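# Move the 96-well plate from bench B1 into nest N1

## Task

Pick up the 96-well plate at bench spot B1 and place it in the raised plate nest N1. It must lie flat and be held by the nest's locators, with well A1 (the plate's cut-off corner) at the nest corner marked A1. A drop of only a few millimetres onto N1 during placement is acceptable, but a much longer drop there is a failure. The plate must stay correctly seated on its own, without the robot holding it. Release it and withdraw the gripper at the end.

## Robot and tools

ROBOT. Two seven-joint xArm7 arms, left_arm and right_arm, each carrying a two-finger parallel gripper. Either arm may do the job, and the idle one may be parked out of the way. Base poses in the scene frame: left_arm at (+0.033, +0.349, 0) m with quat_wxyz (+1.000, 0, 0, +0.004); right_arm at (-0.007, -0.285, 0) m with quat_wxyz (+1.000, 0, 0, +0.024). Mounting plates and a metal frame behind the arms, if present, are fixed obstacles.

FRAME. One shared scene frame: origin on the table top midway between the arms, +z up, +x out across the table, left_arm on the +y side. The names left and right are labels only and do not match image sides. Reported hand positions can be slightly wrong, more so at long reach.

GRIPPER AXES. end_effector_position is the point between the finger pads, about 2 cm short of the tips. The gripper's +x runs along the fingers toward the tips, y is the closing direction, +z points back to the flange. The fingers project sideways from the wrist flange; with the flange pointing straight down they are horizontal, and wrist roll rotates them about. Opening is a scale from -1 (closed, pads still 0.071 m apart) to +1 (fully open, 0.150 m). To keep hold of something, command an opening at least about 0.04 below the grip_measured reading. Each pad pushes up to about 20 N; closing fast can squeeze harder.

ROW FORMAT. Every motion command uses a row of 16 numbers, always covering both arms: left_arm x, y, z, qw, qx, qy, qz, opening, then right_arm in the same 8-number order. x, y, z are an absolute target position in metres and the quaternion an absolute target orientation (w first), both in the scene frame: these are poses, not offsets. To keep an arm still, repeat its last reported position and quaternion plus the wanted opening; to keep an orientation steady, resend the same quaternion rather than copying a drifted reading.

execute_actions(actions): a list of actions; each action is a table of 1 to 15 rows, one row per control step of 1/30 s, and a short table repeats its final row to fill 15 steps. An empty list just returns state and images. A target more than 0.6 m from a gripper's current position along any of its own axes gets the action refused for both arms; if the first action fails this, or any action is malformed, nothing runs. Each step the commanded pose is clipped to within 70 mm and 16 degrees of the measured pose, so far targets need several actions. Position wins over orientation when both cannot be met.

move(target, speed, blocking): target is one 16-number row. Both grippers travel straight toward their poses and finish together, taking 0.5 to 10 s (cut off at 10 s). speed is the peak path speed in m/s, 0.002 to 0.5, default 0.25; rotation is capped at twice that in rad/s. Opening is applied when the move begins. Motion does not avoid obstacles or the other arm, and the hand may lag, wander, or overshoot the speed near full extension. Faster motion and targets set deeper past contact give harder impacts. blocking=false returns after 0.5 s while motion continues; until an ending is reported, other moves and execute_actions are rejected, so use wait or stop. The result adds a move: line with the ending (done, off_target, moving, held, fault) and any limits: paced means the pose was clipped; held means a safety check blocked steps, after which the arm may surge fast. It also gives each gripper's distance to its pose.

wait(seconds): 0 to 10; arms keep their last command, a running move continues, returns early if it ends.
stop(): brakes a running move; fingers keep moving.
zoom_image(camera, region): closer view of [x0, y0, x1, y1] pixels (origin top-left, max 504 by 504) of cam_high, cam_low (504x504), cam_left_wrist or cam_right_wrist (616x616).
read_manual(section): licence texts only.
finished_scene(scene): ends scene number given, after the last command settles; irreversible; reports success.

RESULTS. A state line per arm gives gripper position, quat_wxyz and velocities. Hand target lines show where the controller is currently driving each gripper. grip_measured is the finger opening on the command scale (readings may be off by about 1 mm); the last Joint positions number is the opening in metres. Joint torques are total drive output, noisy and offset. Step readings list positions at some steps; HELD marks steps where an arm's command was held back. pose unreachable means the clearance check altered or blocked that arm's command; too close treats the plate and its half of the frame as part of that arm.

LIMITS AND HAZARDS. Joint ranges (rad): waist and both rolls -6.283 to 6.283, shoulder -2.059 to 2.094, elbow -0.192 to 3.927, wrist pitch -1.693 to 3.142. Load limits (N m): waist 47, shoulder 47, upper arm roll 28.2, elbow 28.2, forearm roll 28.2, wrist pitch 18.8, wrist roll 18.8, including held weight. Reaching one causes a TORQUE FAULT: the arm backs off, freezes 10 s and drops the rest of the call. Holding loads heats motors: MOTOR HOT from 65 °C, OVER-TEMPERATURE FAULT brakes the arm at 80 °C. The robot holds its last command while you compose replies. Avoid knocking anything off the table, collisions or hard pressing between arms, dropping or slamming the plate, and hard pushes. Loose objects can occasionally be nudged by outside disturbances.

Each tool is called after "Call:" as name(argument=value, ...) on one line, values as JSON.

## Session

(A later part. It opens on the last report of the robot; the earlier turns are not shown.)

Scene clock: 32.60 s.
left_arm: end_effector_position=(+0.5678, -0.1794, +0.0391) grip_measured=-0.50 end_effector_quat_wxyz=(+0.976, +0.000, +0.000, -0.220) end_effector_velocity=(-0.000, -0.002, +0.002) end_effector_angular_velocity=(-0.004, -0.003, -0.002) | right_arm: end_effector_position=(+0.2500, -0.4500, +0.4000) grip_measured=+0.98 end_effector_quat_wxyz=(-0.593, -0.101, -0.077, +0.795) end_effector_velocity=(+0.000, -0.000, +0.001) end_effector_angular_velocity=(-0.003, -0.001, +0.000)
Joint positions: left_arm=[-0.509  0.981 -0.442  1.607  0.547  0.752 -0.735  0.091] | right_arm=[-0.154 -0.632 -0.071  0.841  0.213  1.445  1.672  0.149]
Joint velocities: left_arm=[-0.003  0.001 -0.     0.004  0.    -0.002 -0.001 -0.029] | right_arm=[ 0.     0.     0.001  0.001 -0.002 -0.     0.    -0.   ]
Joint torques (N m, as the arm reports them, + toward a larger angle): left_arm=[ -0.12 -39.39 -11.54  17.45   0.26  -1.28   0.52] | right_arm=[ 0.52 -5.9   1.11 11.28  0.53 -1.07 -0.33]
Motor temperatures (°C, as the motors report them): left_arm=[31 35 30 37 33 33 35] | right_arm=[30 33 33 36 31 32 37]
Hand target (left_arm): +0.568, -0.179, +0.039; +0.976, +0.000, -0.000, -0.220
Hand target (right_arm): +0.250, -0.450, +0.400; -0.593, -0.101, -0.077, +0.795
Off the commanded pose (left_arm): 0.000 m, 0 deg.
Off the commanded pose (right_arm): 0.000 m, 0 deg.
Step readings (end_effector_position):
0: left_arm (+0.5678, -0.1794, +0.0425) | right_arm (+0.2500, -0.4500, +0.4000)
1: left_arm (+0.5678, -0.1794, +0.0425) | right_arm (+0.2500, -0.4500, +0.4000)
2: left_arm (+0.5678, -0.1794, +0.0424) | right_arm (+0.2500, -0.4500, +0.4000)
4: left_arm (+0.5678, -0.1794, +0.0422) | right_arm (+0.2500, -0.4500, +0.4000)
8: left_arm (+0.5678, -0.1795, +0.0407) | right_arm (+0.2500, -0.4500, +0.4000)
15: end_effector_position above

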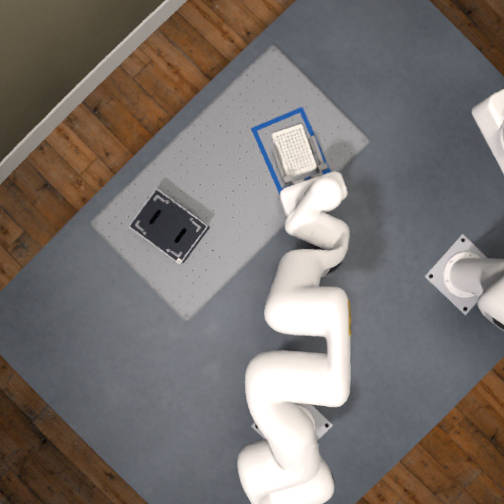

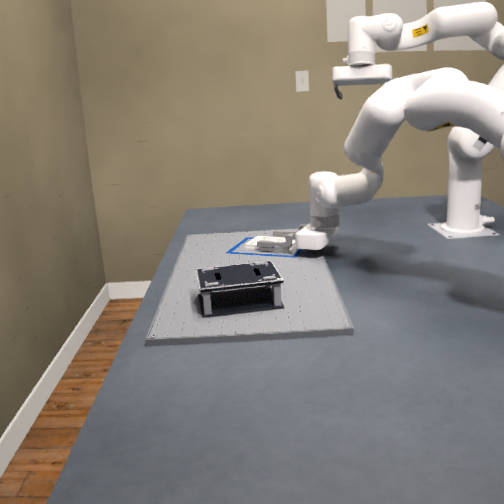

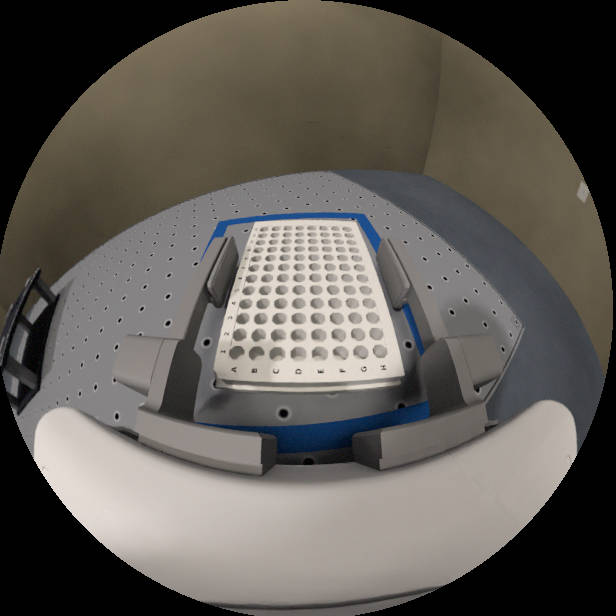

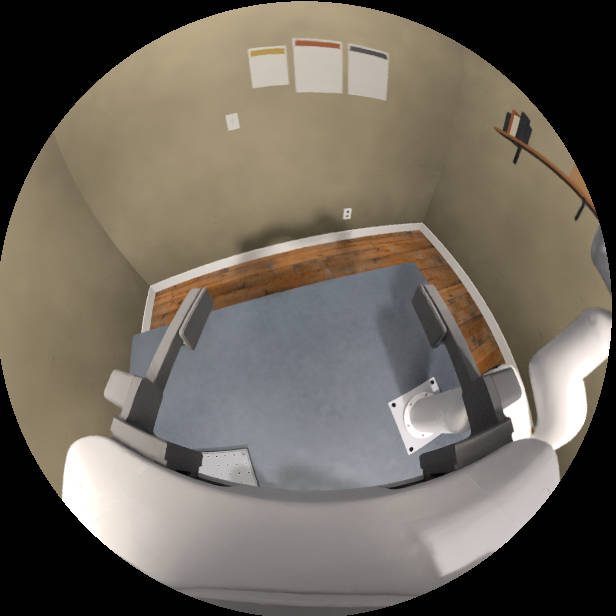

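Call:
execute_actions(actions=[])

Call:
zoom_image(camera="cam_left_wrist", region=[180, 210, 440, 420])

Call:
zoom_image(camera="cam_low", region=[240, 222, 310, 262])

Scene clock: 32.80 s.
left_arm: end_effector_position=(+0.5678, -0.1794, +0.0391) grip_measured=-0.55 end_effector_quat_wxyz=(+0.976, -0.000, -0.000, -0.220) end_effector_velocity=(-0.001, -0.001, -0.000) end_effector_angular_velocity=(+0.000, +0.000, -0.001) | right_arm: end_effector_position=(+0.2500, -0.4500, +0.4000) grip_measured=+0.98 end_effector_quat_wxyz=(-0.593, -0.101, -0.077, +0.795) end_effector_velocity=(-0.000, -0.000, -0.000) end_effector_angular_velocity=(-0.000, -0.000, -0.001)
Joint positions: left_arm=[-0.509  0.981 -0.442  1.608  0.547  0.752 -0.735  0.089] | right_arm=[-0.154 -0.632 -0.071  0.841  0.213  1.445  1.672  0.149]
Joint velocities: left_arm=[-0.001  0.     0.     0.    -0.    -0.     0.    -0.002] | right_arm=[ 0.    -0.001 -0.001 -0.001 -0.001 -0.001 -0.    -0.   ]
Joint torques (N m, as the arm reports them, + toward a larger angle): left_arm=[ -0.32 -39.26 -11.59  17.37   0.16  -1.4    0.59] | right_arm=[ 0.39 -5.91  1.2  11.18  0.54 -1.08 -0.34]
Motor temperatures (°C, as the motors report them): left_arm=[31 35 30 37 33 33 35] | right_arm=[30 33 33 36 31 32 37]
Hand target (left_arm): +0.568, -0.179, +0.039; +0.976, +0.000, -0.000, -0.220
Hand target (right_arm): +0.250, -0.450, +0.400; -0.593, -0.101, -0.077, +0.795
Off the commanded pose (left_arm): 0.000 m, 0 deg.
Off the commanded pose (right_arm): 0.000 m, 0 deg.

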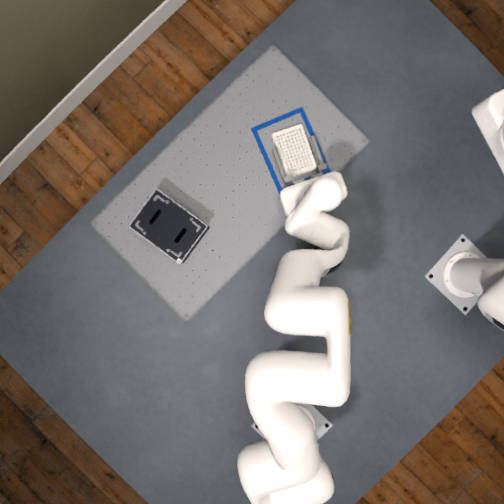

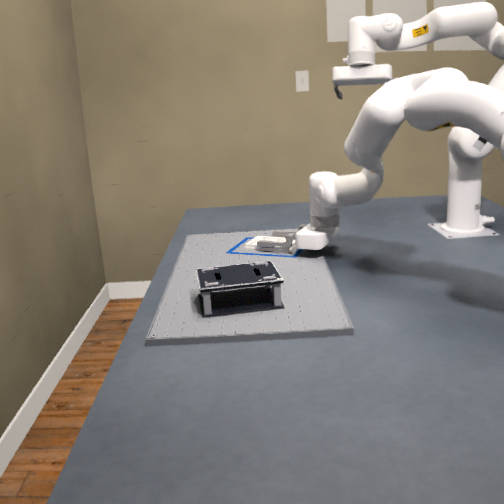

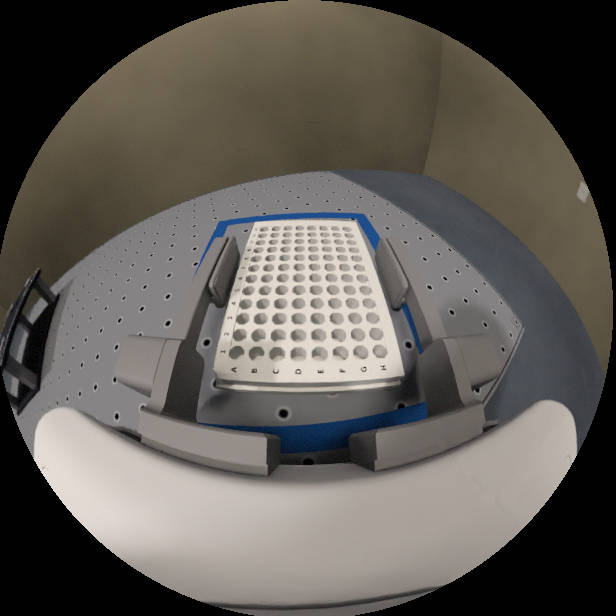

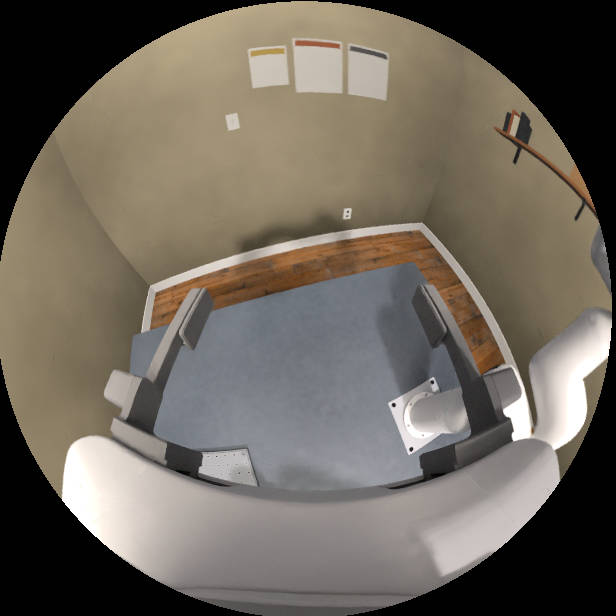

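Region (180, 210, 440, 420) of cam_left_wrist's 616x616 image, scaled by 1.938, with more detail than that image has; it fills the top 407 rows of this view, and the rest is white.

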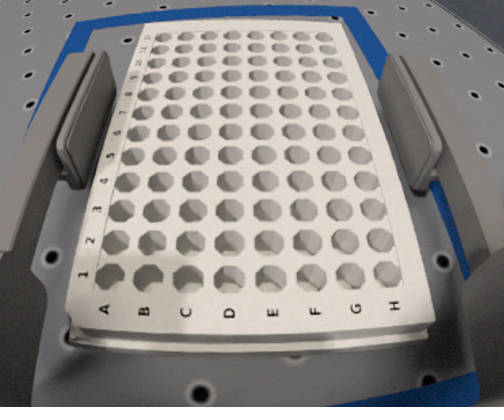

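Region (240, 222, 310, 262) of cam_low's 504x504 image, scaled by 7.200, with more detail than that image has; it fills the top 288 rows of this view, and the rest is white.

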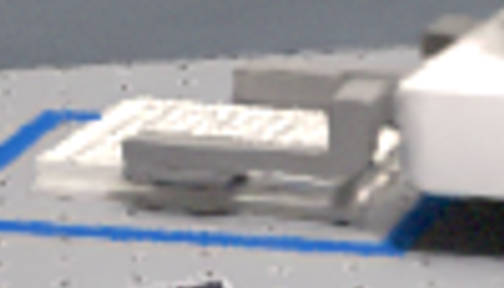

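Call:
execute_actions(actions=[[[0.5678,-0.1794,0.0390,0.97553,0,0,-0.21985,-0.57,0.25,-0.45,0.4,-0.593,-0.101,-0.077,0.795,1.0],[0.5678,-0.1794,0.0390,0.97553,0,0,-0.21985,-0.59,0.25,-0.45,0.4,-0.593,-0.101,-0.077,0.795,1.0],[0.5678,-0.1794,0.0390,0.97553,0,0,-0.21985,-0.61,0.25,-0.45,0.4,-0.593,-0.101,-0.077,0.795,1.0],[0.5678,-0.1794,0.0390,0.97553,0,0,-0.21985,-0.63,0.25,-0.45,0.4,-0.593,-0.101,-0.077,0.795,1.0],[0.5678,-0.1794,0.0390,0.97553,0,0,-0.21985,-0.645,0.25,-0.45,0.4,-0.593,-0.101,-0.077,0.795,1.0],[0.5678,-0.1794,0.0390,0.97553,0,0,-0.21985,-0.66,0.25,-0.45,0.4,-0.593,-0.101,-0.077,0.795,1.0],[0.5678,-0.1794,0.0390,0.97553,0,0,-0.21985,-0.675,0.25,-0.45,0.4,-0.593,-0.101,-0.077,0.795,1.0],[0.5678,-0.1794,0.0390,0.97553,0,0,-0.21985,-0.69,0.25,-0.45,0.4,-0.593,-0.101,-0.077,0.795,1.0],[0.5678,-0.1794,0.0390,0.97553,0,0,-0.21985,-0.705,0.25,-0.45,0.4,-0.593,-0.101,-0.077,0.795,1.0],[0.5678,-0.1794,0.0390,0.97553,0,0,-0.21985,-0.72,0.25,-0.45,0.4,-0.593,-0.101,-0.077,0.795,1.0],[0.5678,-0.1794,0.0390,0.97553,0,0,-0.21985,-0.735,0.25,-0.45,0.4,-0.593,-0.101,-0.077,0.795,1.0],[0.5678,-0.1794,0.0390,0.97553,0,0,-0.21985,-0.75,0.25,-0.45,0.4,-0.593,-0.101,-0.077,0.795,1.0],[0.5678,-0.1794,0.0390,0.97553,0,0,-0.21985,-0.76,0.25,-0.45,0.4,-0.593,-0.101,-0.077,0.795,1.0],[0.5678,-0.1794,0.0390,0.97553,0,0,-0.21985,-0.77,0.25,-0.45,0.4,-0.593,-0.101,-0.077,0.795,1.0],[0.5678,-0.1794,0.0390,0.97553,0,0,-0.21985,-0.78,0.25,-0.45,0.4,-0.593,-0.101,-0.077,0.795,1.0]]])

Scene clock: 34.17 s.
left_arm: end_effector_position=(+0.5679, -0.1794, +0.0390) grip_measured=-0.73 end_effector_quat_wxyz=(+0.976, +0.000, -0.000, -0.220) end_effector_velocity=(-0.001, -0.000, -0.001) end_effector_angular_velocity=(+0.000, +0.002, -0.001) | right_arm: end_effector_position=(+0.2500, -0.4500, +0.4000) grip_measured=+0.98 end_effector_quat_wxyz=(-0.593, -0.101, -0.077, +0.795) end_effector_velocity=(-0.000, -0.000, -0.001) end_effector_angular_velocity=(+0.003, -0.000, -0.002)
Joint positions: left_arm=[-0.509  0.981 -0.442  1.607  0.547  0.752 -0.735  0.082] | right_arm=[-0.154 -0.632 -0.071  0.841  0.213  1.445  1.672  0.149]
Joint velocities: left_arm=[ 0.     0.    -0.    -0.001 -0.001  0.     0.002 -0.   ] | right_arm=[ 0.    -0.    -0.001 -0.002  0.002 -0.001  0.     0.   ]
Joint torques (N m, as the arm reports them, + toward a larger angle): left_arm=[ -0.41 -39.25 -11.71  17.44   0.15  -1.41   0.53] | right_arm=[ 0.24 -5.83  1.06 11.27  0.57 -1.   -0.37]
Motor temperatures (°C, as the motors report them): left_arm=[31 35 30 37 33 33 35] | right_arm=[30 33 33 36 31 32 37]
Hand target (left_arm): +0.568, -0.179, +0.039; +0.976, +0.000, -0.000, -0.220
Hand target (right_arm): +0.250, -0.450, +0.400; -0.593, -0.101, -0.077, +0.795
Off the commanded pose (left_arm): 0.000 m, 0 deg.
Off the commanded pose (right_arm): 0.000 m, 0 deg.
Step readings (end_effector_position):
0: left_arm (+0.5678, -0.1794, +0.0390) | right_arm (+0.2500, -0.4500, +0.4000)
1: left_arm (+0.5678, -0.1794, +0.0390) | right_arm (+0.2500, -0.4500, +0.4000)
2: left_arm (+0.5678, -0.1794, +0.0390) | right_arm (+0.2500, -0.4500, +0.4000)
4: left_arm (+0.5678, -0.1794, +0.0390) | right_arm (+0.2500, -0.4500, +0.4000)
8: left_arm (+0.5678, -0.1794, +0.0390) | right_arm (+0.2500, -0.4500, +0.4000)
15: end_effector_position above

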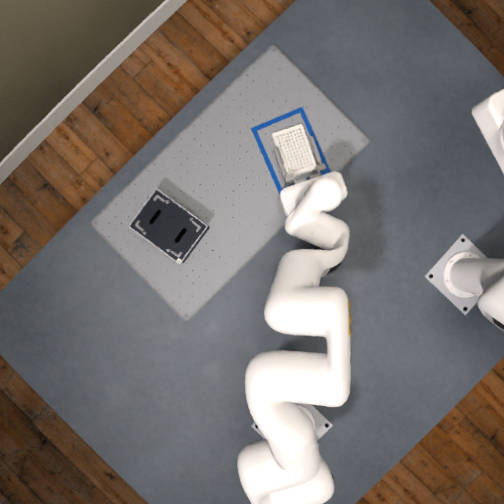

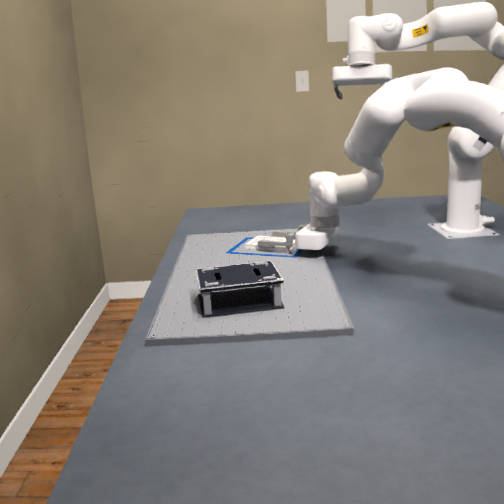

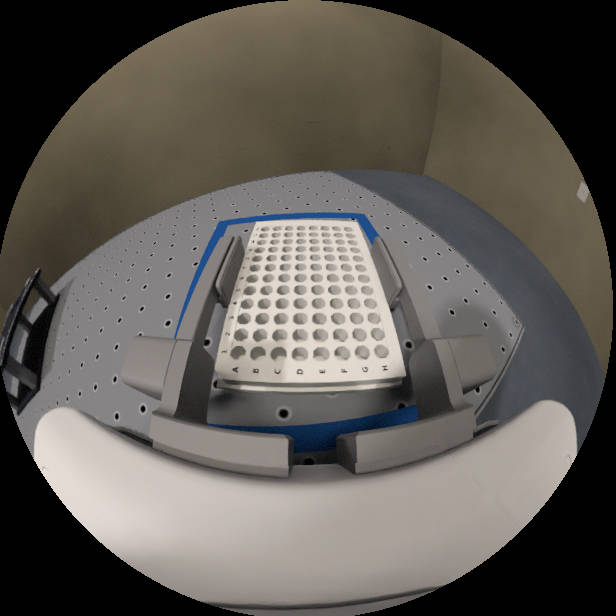

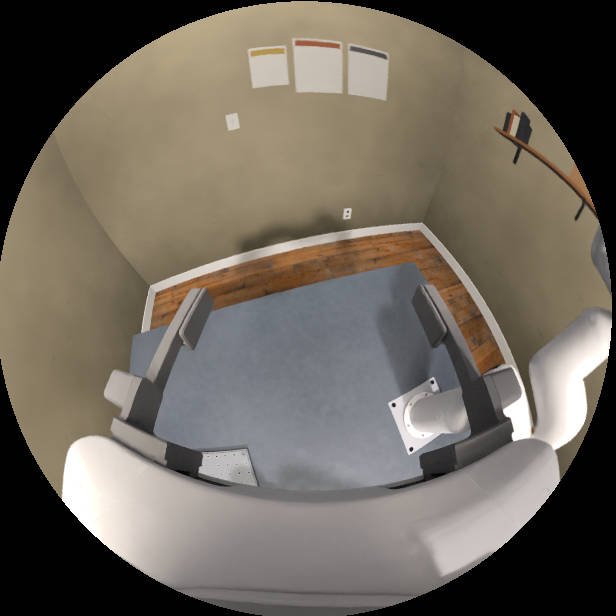

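Call:
execute_actions(actions=[])

Call:
zoom_image(camera="cam_left_wrist", region=[190, 220, 300, 330])

Call:
zoom_image(camera="cam_left_wrist", region=[325, 220, 435, 330])

Scene clock: 34.47 s.
left_arm: end_effector_position=(+0.5678, -0.1794, +0.0390) grip_measured=-0.73 end_effector_quat_wxyz=(+0.976, +0.000, -0.000, -0.220) end_effector_velocity=(+0.000, +0.001, +0.000) end_effector_angular_velocity=(-0.000, -0.000, +0.001) | right_arm: end_effector_position=(+0.2500, -0.4500, +0.4000) grip_measured=+0.98 end_effector_quat_wxyz=(-0.593, -0.101, -0.077, +0.795) end_effector_velocity=(-0.001, +0.000, -0.001) end_effector_angular_velocity=(+0.001, +0.002, -0.002)
Joint positions: left_arm=[-0.509  0.981 -0.442  1.607  0.547  0.752 -0.735  0.082] | right_arm=[-0.154 -0.632 -0.071  0.841  0.213  1.445  1.672  0.149]
Joint velocities: left_arm=[ 0.001 -0.    -0.    -0.001 -0.    -0.    -0.     0.   ] | right_arm=[-0.    -0.    -0.    -0.002  0.001  0.001  0.002 -0.   ]
Joint torques (N m, as the arm reports them, + toward a larger angle): left_arm=[ -0.29 -39.18 -11.67  17.32   0.19  -1.3    0.61] | right_arm=[ 0.44 -5.72  1.   11.21  0.58 -1.05 -0.36]
Motor temperatures (°C, as the motors report them): left_arm=[31 35 30 37 33 33 35] | right_arm=[30 33 33 36 31 32 37]
Hand target (left_arm): +0.568, -0.179, +0.039; +0.976, +0.000, -0.000, -0.220
Hand target (right_arm): +0.250, -0.450, +0.400; -0.593, -0.101, -0.077, +0.795
Off the commanded pose (left_arm): 0.000 m, 0 deg.
Off the commanded pose (right_arm): 0.000 m, 0 deg.

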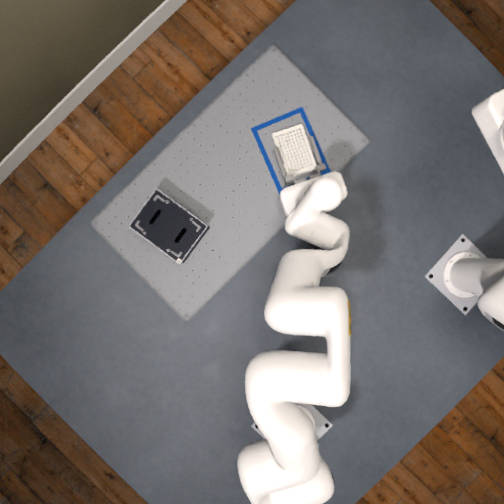

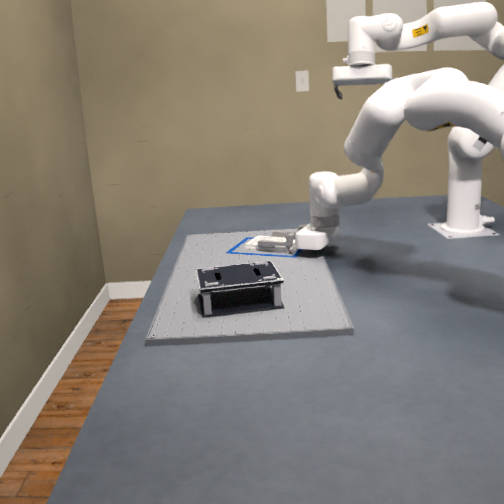

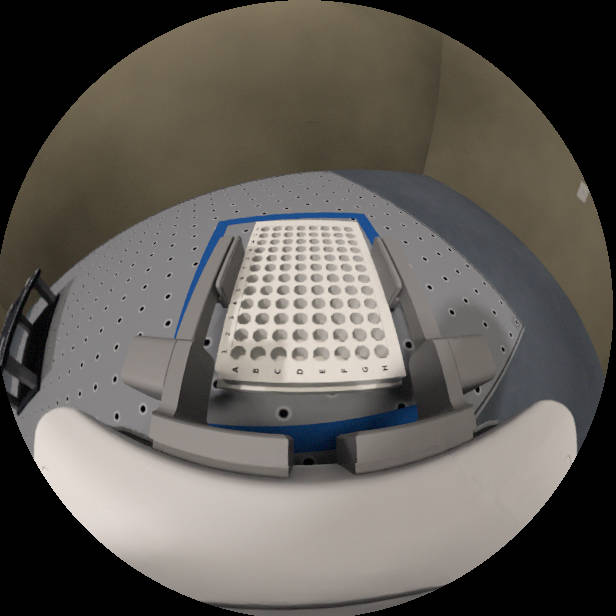

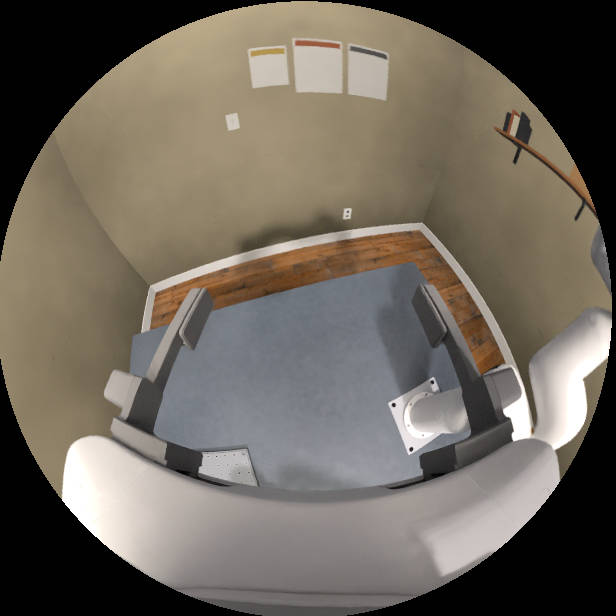

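Region (190, 220, 300, 330) of cam_left_wrist's 616x616 image, scaled by 4.582, with more detail than that image has.

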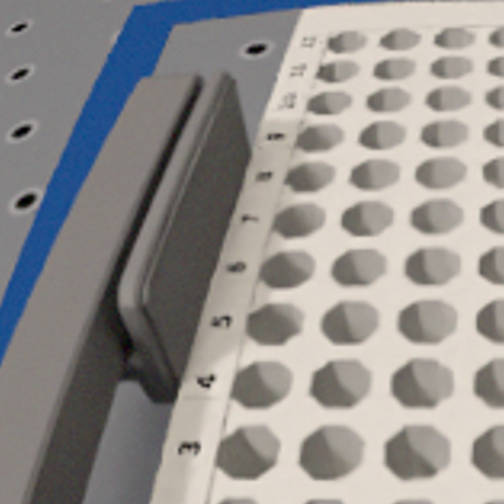

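Region (325, 220, 435, 330) of cam_left_wrist's 616x616 image, scaled by 4.582, with more detail than that image has.

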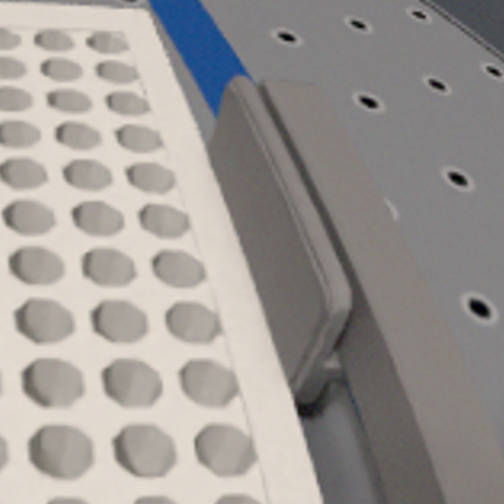

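Call:
zoom_image(camera="cam_left_wrist", region=[205, 270, 250, 320])

Call:
zoom_image(camera="cam_left_wrist", region=[370, 270, 415, 320])

Call:
zoom_image(camera="cam_low", region=[240, 226, 304, 258])

Region (205, 270, 250, 320) of cam_left_wrist's 616x616 image, scaled by 10.080, with more detail than that image has; it fills the left 454 columns of this view, and the rest is white.

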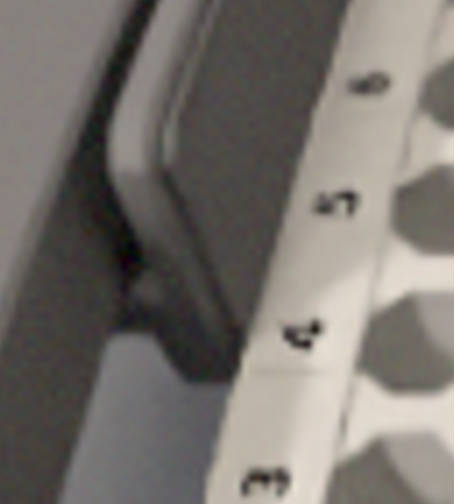

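Region (370, 270, 415, 320) of cam_left_wrist's 616x616 image, scaled by 10.080, with more detail than that image has; it fills the left 454 columns of this view, and the rest is white.

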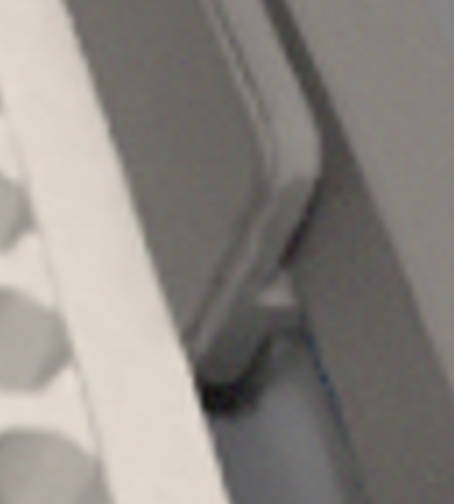

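Region (240, 226, 304, 258) of cam_low's 504x504 image, scaled by 7.875, with more detail than that image has.

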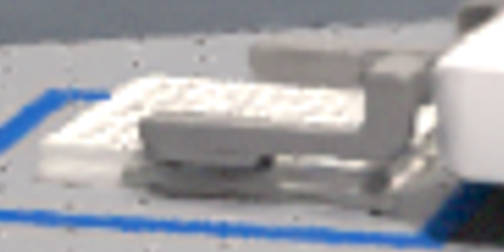

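Call:
zoom_image(camera="cam_left_wrist", region=[225, 225, 285, 275])

Call:
zoom_image(camera="cam_left_wrist", region=[335, 225, 395, 275])

Region (225, 225, 285, 275) of cam_left_wrist's 616x616 image, scaled by 8.400, with more detail than that image has.

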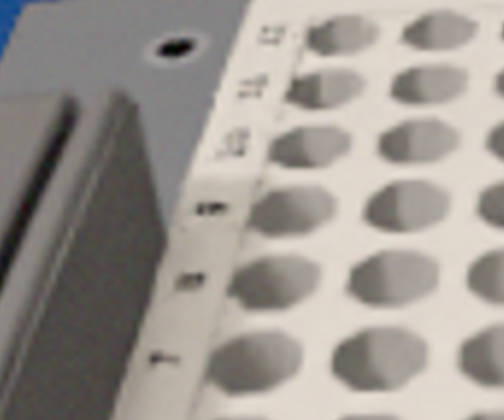

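Region (335, 225, 395, 275) of cam_left_wrist's 616x616 image, scaled by 8.400, with more detail than that image has.

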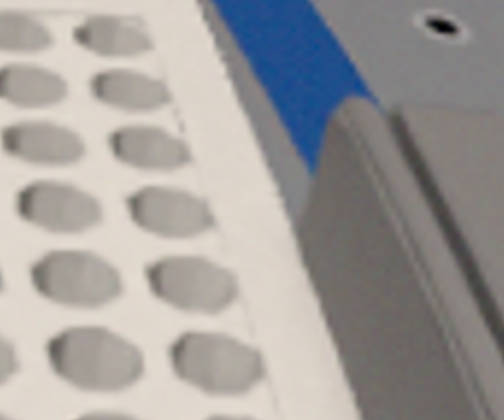

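Call:
execute_actions(actions=[[[0.5678,-0.1794,0.0393,0.97553,0,0,-0.21985,-0.79,0.25,-0.45,0.4,-0.593,-0.101,-0.077,0.795,1.0],[0.5678,-0.1794,0.0403,0.97553,0,0,-0.21985,-0.80,0.25,-0.45,0.4,-0.593,-0.101,-0.077,0.795,1.0],[0.5678,-0.1794,0.0419,0.97553,0,0,-0.21985,-0.80,0.25,-0.45,0.4,-0.593,-0.101,-0.077,0.795,1.0],[0.5679,-0.1791,0.0440,0.97558,0,0,-0.21964,-0.80,0.25,-0.45,0.4,-0.593,-0.101,-0.077,0.795,1.0],[0.5680,-0.1785,0.0467,0.97570,0,0,-0.21911,-0.80,0.25,-0.45,0.4,-0.593,-0.101,-0.077,0.795,1.0],[0.5683,-0.1772,0.0500,0.97592,0,0,-0.21814,-0.80,0.25,-0.45,0.4,-0.593,-0.101,-0.077,0.795,1.0],[0.5688,-0.1752,0.0537,0.97626,0,0,-0.21659,-0.80,0.25,-0.45,0.4,-0.593,-0.101,-0.077,0.795,1.0],[0.5694,-0.1723,0.0578,0.97675,0,0,-0.21436,-0.80,0.25,-0.45,0.4,-0.593,-0.101,-0.077,0.795,1.0],[0.5703,-0.1685,0.0621,0.97741,0,0,-0.21136,-0.80,0.25,-0.45,0.4,-0.593,-0.101,-0.077,0.795,1.0],[0.5714,-0.1637,0.0668,0.97821,0,0,-0.20760,-0.80,0.25,-0.45,0.4,-0.593,-0.101,-0.077,0.795,1.0],[0.5728,-0.1578,0.0716,0.97917,0,0,-0.20304,-0.80,0.25,-0.45,0.4,-0.593,-0.101,-0.077,0.795,1.0],[0.5743,-0.1510,0.0765,0.98025,0,0,-0.19774,-0.80,0.25,-0.45,0.4,-0.593,-0.101,-0.077,0.795,1.0],[0.5761,-0.1433,0.0814,0.98144,0,0,-0.19175,-0.80,0.25,-0.45,0.4,-0.593,-0.101,-0.077,0.795,1.0],[0.5780,-0.1349,0.0862,0.98271,0,0,-0.18514,-0.80,0.25,-0.45,0.4,-0.593,-0.101,-0.077,0.795,1.0],[0.5801,-0.1259,0.0909,0.98402,0,0,-0.17807,-0.80,0.25,-0.45,0.4,-0.593,-0.101,-0.077,0.795,1.0]],[[0.5823,-0.1164,0.0953,0.98533,0,0,-0.17067,-0.80,0.25,-0.45,0.4,-0.593,-0.101,-0.077,0.795,1.0],[0.5845,-0.1068,0.0993,0.98661,0,0,-0.16312,-0.80,0.25,-0.45,0.4,-0.593,-0.101,-0.077,0.795,1.0],[0.5867,-0.0971,0.1030,0.98784,0,0,-0.15550,-0.80,0.25,-0.45,0.4,-0.593,-0.101,-0.077,0.795,1.0],[0.5890,-0.0874,0.1063,0.98901,0,0,-0.14788,-0.80,0.25,-0.45,0.4,-0.593,-0.101,-0.077,0.795,1.0],[0.5912,-0.0778,0.1090,0.99011,0,0,-0.14026,-0.80,0.25,-0.45,0.4,-0.593,-0.101,-0.077,0.795,1.0],[0.5934,-0.0680,0.1111,0.99117,0,0,-0.13260,-0.80,0.25,-0.45,0.4,-0.593,-0.101,-0.077,0.795,1.0],[0.5957,-0.0584,0.1127,0.99216,0,0,-0.12497,-0.80,0.25,-0.45,0.4,-0.593,-0.101,-0.077,0.795,1.0],[0.5979,-0.0487,0.1137,0.99310,0,0,-0.11731,-0.80,0.25,-0.45,0.4,-0.593,-0.101,-0.077,0.795,1.0],[0.6001,-0.0390,0.1140,0.99397,0,0,-0.10966,-0.80,0.25,-0.45,0.4,-0.593,-0.101,-0.077,0.795,1.0],[0.6023,-0.0293,0.1140,0.99478,0,0,-0.10201,-0.80,0.25,-0.45,0.4,-0.593,-0.101,-0.077,0.795,1.0],[0.6046,-0.0196,0.1140,0.99554,0,0,-0.09432,-0.80,0.25,-0.45,0.4,-0.593,-0.101,-0.077,0.795,1.0],[0.6068,-0.0100,0.1140,0.99624,0,0,-0.08665,-0.80,0.25,-0.45,0.4,-0.593,-0.101,-0.077,0.795,1.0],[0.6090,-0.0003,0.1140,0.99688,0,0,-0.07895,-0.80,0.25,-0.45,0.4,-0.593,-0.101,-0.077,0.795,1.0],[0.6113,0.0094,0.1140,0.99746,0,0,-0.07128,-0.80,0.25,-0.45,0.4,-0.593,-0.101,-0.077,0.795,1.0],[0.6135,0.0191,0.1140,0.99797,0,0,-0.06361,-0.80,0.25,-0.45,0.4,-0.593,-0.101,-0.077,0.795,1.0]],[[0.6157,0.0288,0.1140,0.99844,0,0,-0.05589,-0.80,0.25,-0.45,0.4,-0.593,-0.101,-0.077,0.795,1.0],[0.6179,0.0384,0.1140,0.99884,0,0,-0.04820,-0.80,0.25,-0.45,0.4,-0.593,-0.101,-0.077,0.795,1.0],[0.6202,0.0481,0.1140,0.99918,0,0,-0.04048,-0.80,0.25,-0.45,0.4,-0.593,-0.101,-0.077,0.795,1.0],[0.6224,0.0578,0.1140,0.99946,0,0,-0.03279,-0.80,0.25,-0.45,0.4,-0.593,-0.101,-0.077,0.795,1.0],[0.6246,0.0675,0.1140,0.99968,0,0,-0.02510,-0.80,0.25,-0.45,0.4,-0.593,-0.101,-0.077,0.795,1.0],[0.6268,0.0772,0.1140,0.99985,0,0,-0.01738,-0.80,0.25,-0.45,0.4,-0.593,-0.101,-0.077,0.795,1.0],[0.6291,0.0868,0.1140,0.99995,0,0,-0.00969,-0.80,0.25,-0.45,0.4,-0.593,-0.101,-0.077,0.795,1.0],[0.6313,0.0966,0.1140,1.0,0,0,-0.00195,-0.80,0.25,-0.45,0.4,-0.593,-0.101,-0.077,0.795,1.0],[0.6335,0.1062,0.1140,0.99998,0,0,0.00574,-0.80,0.25,-0.45,0.4,-0.593,-0.101,-0.077,0.795,1.0],[0.6358,0.1159,0.1140,0.99991,0,0,0.01347,-0.80,0.25,-0.45,0.4,-0.593,-0.101,-0.077,0.795,1.0],[0.6380,0.1256,0.1140,0.99978,0,0,0.02117,-0.80,0.25,-0.45,0.4,-0.593,-0.101,-0.077,0.795,1.0],[0.6402,0.1352,0.1140,0.99958,0,0,0.02883,-0.80,0.25,-0.45,0.4,-0.593,-0.101,-0.077,0.795,1.0],[0.6424,0.1447,0.1140,0.99934,0,0,0.03633,-0.80,0.25,-0.45,0.4,-0.593,-0.101,-0.077,0.795,1.0],[0.6445,0.1537,0.1140,0.99905,0,0,0.04351,-0.80,0.25,-0.45,0.4,-0.593,-0.101,-0.077,0.795,1.0],[0.6464,0.1621,0.1140,0.99874,0,0,0.05024,-0.80,0.25,-0.45,0.4,-0.593,-0.101,-0.077,0.795,1.0]],[[0.6482,0.1698,0.1140,0.99841,0,0,0.05634,-0.80,0.25,-0.45,0.4,-0.593,-0.101,-0.077,0.795,1.0],[0.6497,0.1766,0.1139,0.99809,0,0,0.06174,-0.80,0.25,-0.45,0.4,-0.593,-0.101,-0.077,0.795,1.0],[0.6511,0.1825,0.1136,0.99779,0,0,0.06640,-0.80,0.25,-0.45,0.4,-0.593,-0.101,-0.077,0.795,1.0],[0.6522,0.1873,0.1131,0.99753,0,0,0.07023,-0.80,0.25,-0.45,0.4,-0.593,-0.101,-0.077,0.795,1.0],[0.6531,0.1911,0.1125,0.99731,0,0,0.07329,-0.80,0.25,-0.45,0.4,-0.593,-0.101,-0.077,0.795,1.0],[0.6537,0.1940,0.1118,0.99714,0,0,0.07557,-0.80,0.25,-0.45,0.4,-0.593,-0.101,-0.077,0.795,1.0],[0.6542,0.1960,0.1110,0.99702,0,0,0.07715,-0.80,0.25,-0.45,0.4,-0.593,-0.101,-0.077,0.795,1.0],[0.6545,0.1973,0.1102,0.99694,0,0,0.07815,-0.80,0.25,-0.45,0.4,-0.593,-0.101,-0.077,0.795,1.0],[0.6546,0.1979,0.1095,0.99690,0,0,0.07869,-0.80,0.25,-0.45,0.4,-0.593,-0.101,-0.077,0.795,1.0],[0.6547,0.1982,0.1089,0.99688,0,0,0.07890,-0.80,0.25,-0.45,0.4,-0.593,-0.101,-0.077,0.795,1.0],[0.6547,0.1982,0.1084,0.99688,0,0,0.07890,-0.80,0.25,-0.45,0.4,-0.593,-0.101,-0.077,0.795,1.0],[0.6547,0.1982,0.1081,0.99688,0,0,0.07890,-0.80,0.25,-0.45,0.4,-0.593,-0.101,-0.077,0.795,1.0],[0.6547,0.1982,0.1080,0.99688,0,0,0.07890,-0.80,0.25,-0.45,0.4,-0.593,-0.101,-0.077,0.795,1.0],[0.6547,0.1982,0.1080,0.99688,0,0,0.07890,-0.80,0.25,-0.45,0.4,-0.593,-0.101,-0.077,0.795,1.0],[0.6547,0.1982,0.1080,0.99688,0,0,0.07890,-0.80,0.25,-0.45,0.4,-0.593,-0.101,-0.077,0.795,1.0]]])

Scene clock: 52.67 s.
left_arm: end_effector_position=(+0.6537, +0.1964, +0.1087) grip_measured=-0.73 end_effector_quat_wxyz=(+0.997, +0.000, -0.000, +0.077) end_effector_velocity=(+0.003, +0.010, -0.010) end_effector_angular_velocity=(-0.003, +0.002, +0.013) | right_arm: end_effector_position=(+0.2500, -0.4500, +0.4000) grip_measured=+0.98 end_effector_quat_wxyz=(-0.593, -0.101, -0.077, +0.795) end_effector_velocity=(+0.000, +0.000, -0.001) end_effector_angular_velocity=(+0.001, +0.001, -0.000)
Joint positions: left_arm=[-0.015  0.506 -0.347  1.047  0.303  0.588 -0.724  0.082] | right_arm=[-0.154 -0.632 -0.071  0.841  0.213  1.445  1.672  0.149]
Joint velocities: left_arm=[ 0.008  0.022  0.013  0.002  0.005 -0.02   0.002  0.   ] | right_arm=[-0.     0.001  0.    -0.001  0.001 -0.     0.    -0.   ]
Joint torques (N m, as the arm reports them, + toward a larger angle): left_arm=[ -0.6  -31.27  -6.4   17.44   0.13  -1.47   0.49] | right_arm=[ 0.49 -5.69  1.04 11.22  0.55 -1.07 -0.37]
Motor temperatures (°C, as the motors report them): left_arm=[31 36 31 37 33 33 35] | right_arm=[30 32 33 36 31 32 37]
Hand target (left_arm): +0.654, +0.198, +0.108; +0.997, +0.000, -0.000, +0.079
Hand target (right_arm): +0.250, -0.450, +0.400; -0.593, -0.101, -0.077, +0.795
Off the commanded pose (left_arm): 0.002 m, 0 deg.
Off the commanded pose (right_arm): 0.000 m, 0 deg.
Step readings (end_effector_position; steps 1 to 15: 1st action; 16 to 30: 2nd action; 31 to 45: 3rd action; 46 to 60: 4th action):
0: left_arm (+0.5678, -0.1794, +0.0390) | right_arm (+0.2500, -0.4500, +0.4000)
1: left_arm (+0.5678, -0.1794, +0.0390) | right_arm (+0.2500, -0.4500, +0.4000)
2: left_arm (+0.5678, -0.1794, +0.0390) | right_arm (+0.2500, -0.4500, +0.4000)
4: left_arm (+0.5676, -0.1793, +0.0393) | right_arm (+0.2500, -0.4500, +0.4000)
8: left_arm (+0.5676, -0.1782, +0.0445) | right_arm (+0.2500, -0.4500, +0.4000)
15: left_arm (+0.5742, -0.1591, +0.0691) | right_arm (+0.2500, -0.4500, +0.4000)
16: left_arm (+0.5762, -0.1533, +0.0732) | right_arm (+0.2500, -0.4500, +0.4000)
17: left_arm (+0.5784, -0.1467, +0.0772) | right_arm (+0.2500, -0.4500, +0.4000)
19: left_arm (+0.5832, -0.1318, +0.0852) | right_arm (+0.2500, -0.4500, +0.4000)
23: left_arm (+0.5931, -0.0967, +0.0989) | right_arm (+0.2500, -0.4500, +0.4000)
30: left_arm (+0.6074, -0.0284, +0.1090) | right_arm (+0.2500, -0.4500, +0.4000)
31: left_arm (+0.6093, -0.0183, +0.1094) | right_arm (+0.2500, -0.4500, +0.4000)
32: left_arm (+0.6113, -0.0082, +0.1097) | right_arm (+0.2500, -0.4500, +0.4000)
34: left_arm (+0.6154, +0.0119, +0.1104) | right_arm (+0.2500, -0.4500, +0.4000)
38: left_arm (+0.6235, +0.0517, +0.1115) | right_arm (+0.2500, -0.4500, +0.4000)
45: left_arm (+0.6376, +0.1207, +0.1126) | right_arm (+0.2500, -0.4500, +0.4000)
46: left_arm (+0.6396, +0.1304, +0.1127) | right_arm (+0.2500, -0.4500, +0.4000)
47: left_arm (+0.6416, +0.1397, +0.1129) | right_arm (+0.2500, -0.4500, +0.4000)
49: left_arm (+0.6453, +0.1571, +0.1131) | right_arm (+0.2500, -0.4500, +0.4000)
53: left_arm (+0.6509, +0.1829, +0.1126) | right_arm (+0.2500, -0.4500, +0.4000)
60: end_effector_position above

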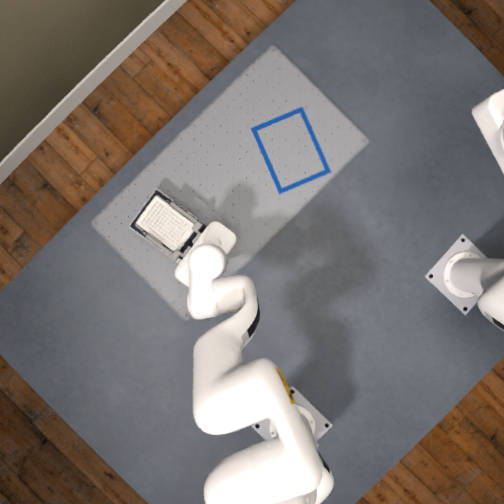

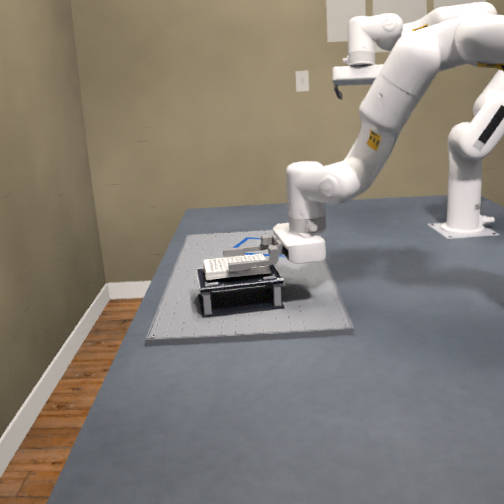

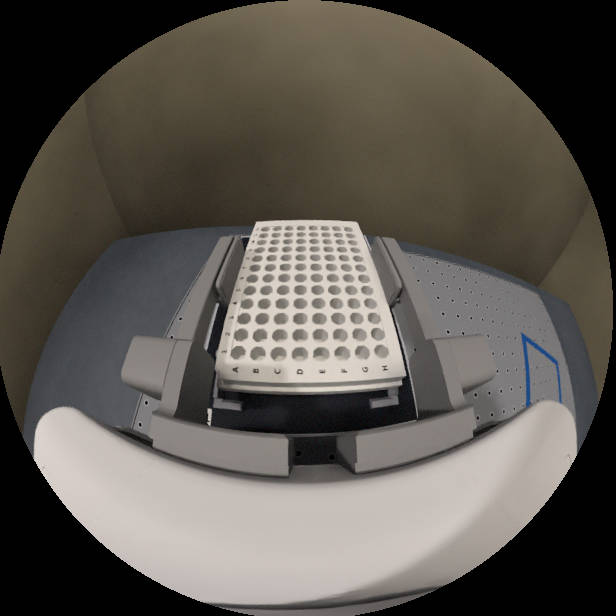

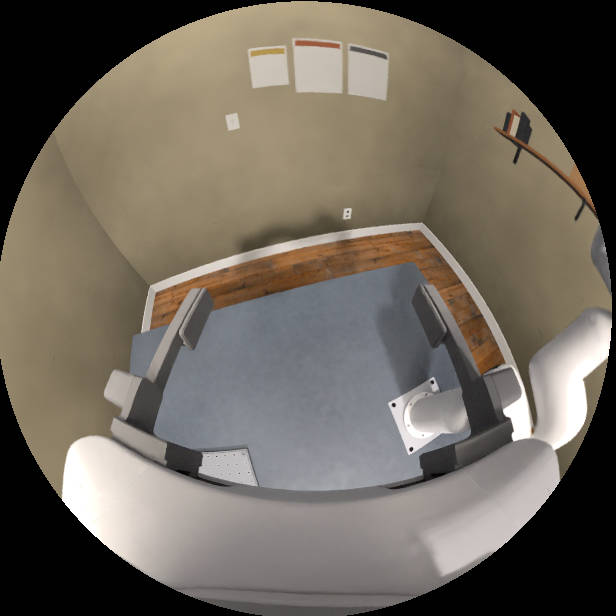

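Call:
wait(seconds=0.3)

Call:
zoom_image(camera="cam_left_wrist", region=[190, 350, 430, 440])

Call:
zoom_image(camera="cam_high", region=[120, 180, 220, 280])

Call:
zoom_image(camera="cam_low", region=[185, 235, 305, 305])

Scene clock: 53.30 s.
left_arm: end_effector_position=(+0.6544, +0.1985, +0.1081) grip_measured=-0.73 end_effector_quat_wxyz=(+0.997, +0.000, -0.000, +0.079) end_effector_velocity=(-0.000, -0.000, -0.000) end_effector_angular_velocity=(-0.000, +0.000, +0.000) | right_arm: end_effector_position=(+0.2500, -0.4500, +0.4000) grip_measured=+0.98 end_effector_quat_wxyz=(-0.593, -0.101, -0.077, +0.795) end_effector_velocity=(+0.000, -0.000, +0.001) end_effector_angular_velocity=(-0.001, -0.001, +0.000)
Joint positions: left_arm=[-0.013  0.508 -0.345  1.048  0.304  0.586 -0.724  0.082] | right_arm=[-0.154 -0.632 -0.071  0.841  0.213  1.445  1.672  0.149]
Joint velocities: left_arm=[ 0.     0.    -0.001 -0.    -0.    -0.    -0.     0.   ] | right_arm=[ 0.    -0.     0.     0.001 -0.001  0.     0.    -0.   ]
Joint torques (N m, as the arm reports them, + toward a larger angle): left_arm=[ -0.2  -30.76  -6.15  17.3    0.09  -1.4    0.53] | right_arm=[ 0.45 -5.86  1.   11.27  0.62 -1.1  -0.43]
Motor temperatures (°C, as the motors report them): left_arm=[31 36 31 37 33 33 35] | right_arm=[30 32 33 36 31 32 37]
Hand target (left_arm): +0.654, +0.198, +0.108; +0.997, +0.000, -0.000, +0.079
Hand target (right_arm): +0.250, -0.450, +0.400; -0.593, -0.101, -0.077, +0.795
Off the commanded pose (left_arm): 0.000 m, 0 deg.
Off the commanded pose (right_arm): 0.000 m, 0 deg.
wait: 0.30 s; at rest from the start

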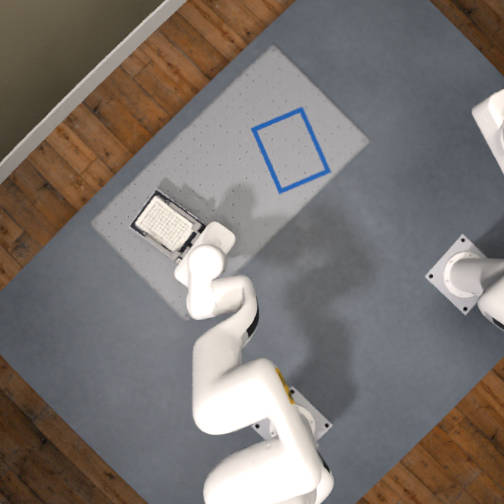

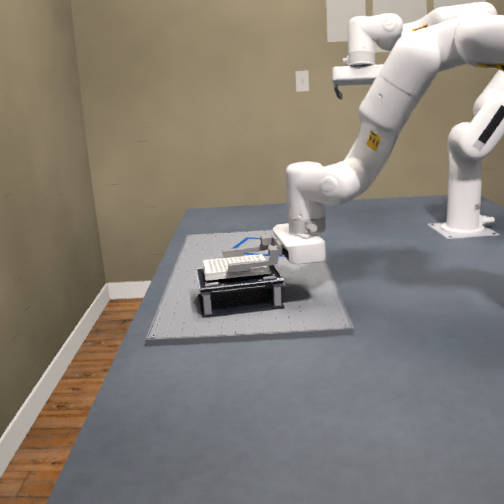

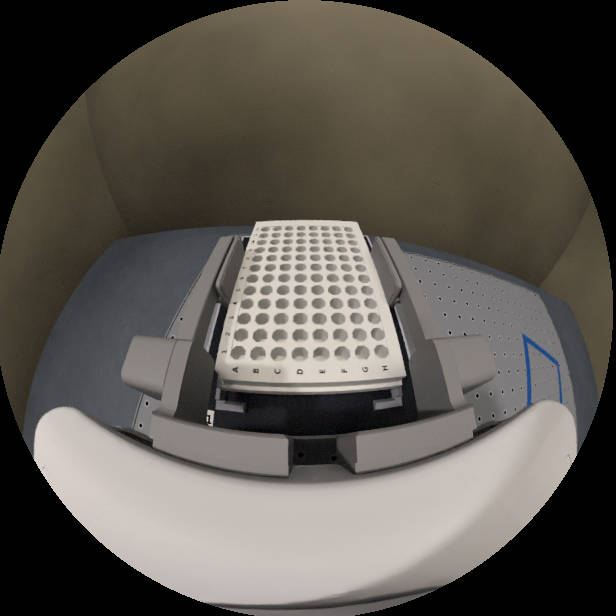

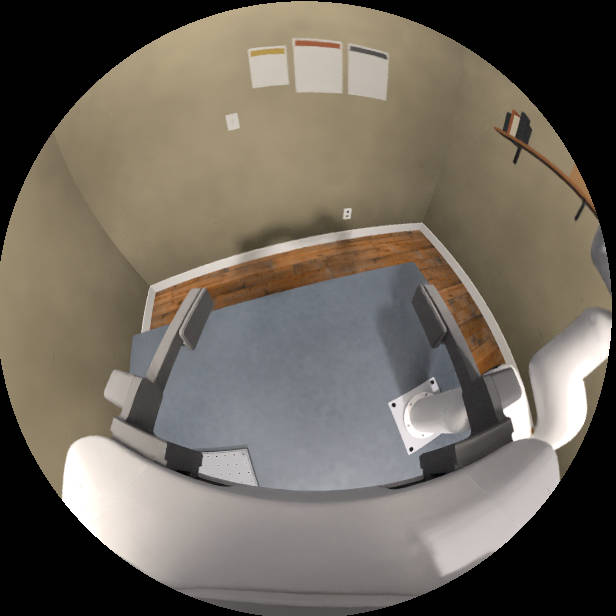

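Region (190, 350, 430, 440) of cam_left_wrist's 616x616 image, scaled by 2.100, with more detail than that image has; it fills the top 189 rows of this view, and the rest is white.

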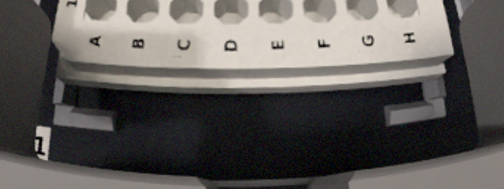

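Region (120, 180, 220, 280) of cam_high's 504x504 image, scaled by 5.040, with more detail than that image has.

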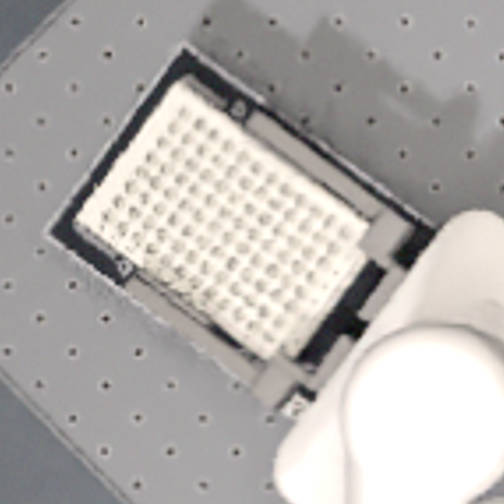

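Region (185, 235, 305, 305) of cam_low's 504x504 image, scaled by 4.200, with more detail than that image has; it fills the top 294 rows of this view, and the rest is white.

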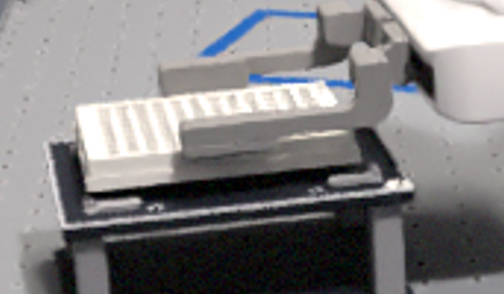

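Call:
zoom_image(camera="cam_left_wrist", region=[200, 360, 270, 430])

Call:
zoom_image(camera="cam_left_wrist", region=[350, 360, 420, 430])

Call:
zoom_image(camera="cam_left_wrist", region=[220, 210, 400, 270])

Region (200, 360, 270, 430) of cam_left_wrist's 616x616 image, scaled by 7.200, with more detail than that image has.

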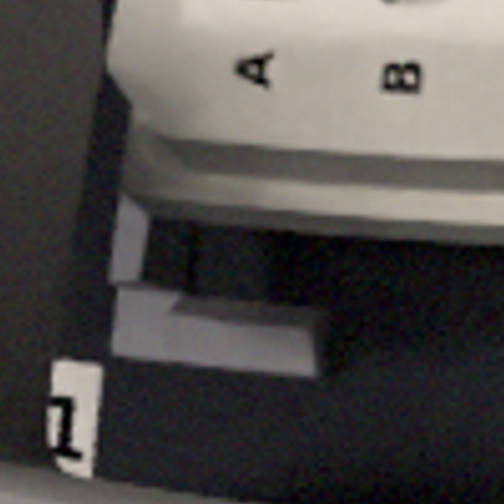

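Region (350, 360, 420, 430) of cam_left_wrist's 616x616 image, scaled by 7.200, with more detail than that image has.

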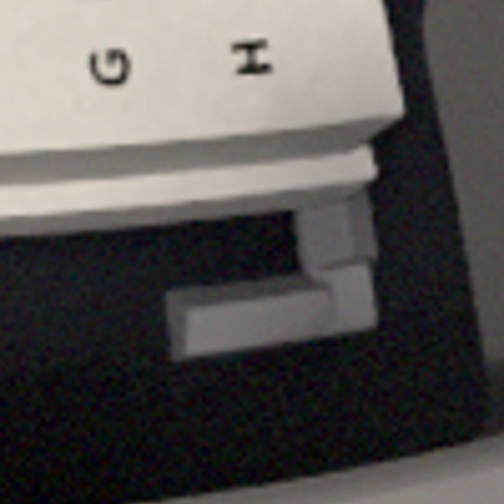

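Region (220, 210, 400, 270) of cam_left_wrist's 616x616 image, scaled by 2.800, with more detail than that image has.

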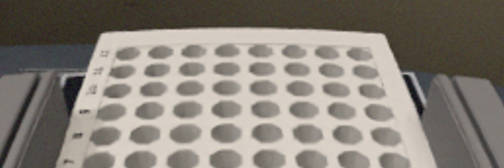

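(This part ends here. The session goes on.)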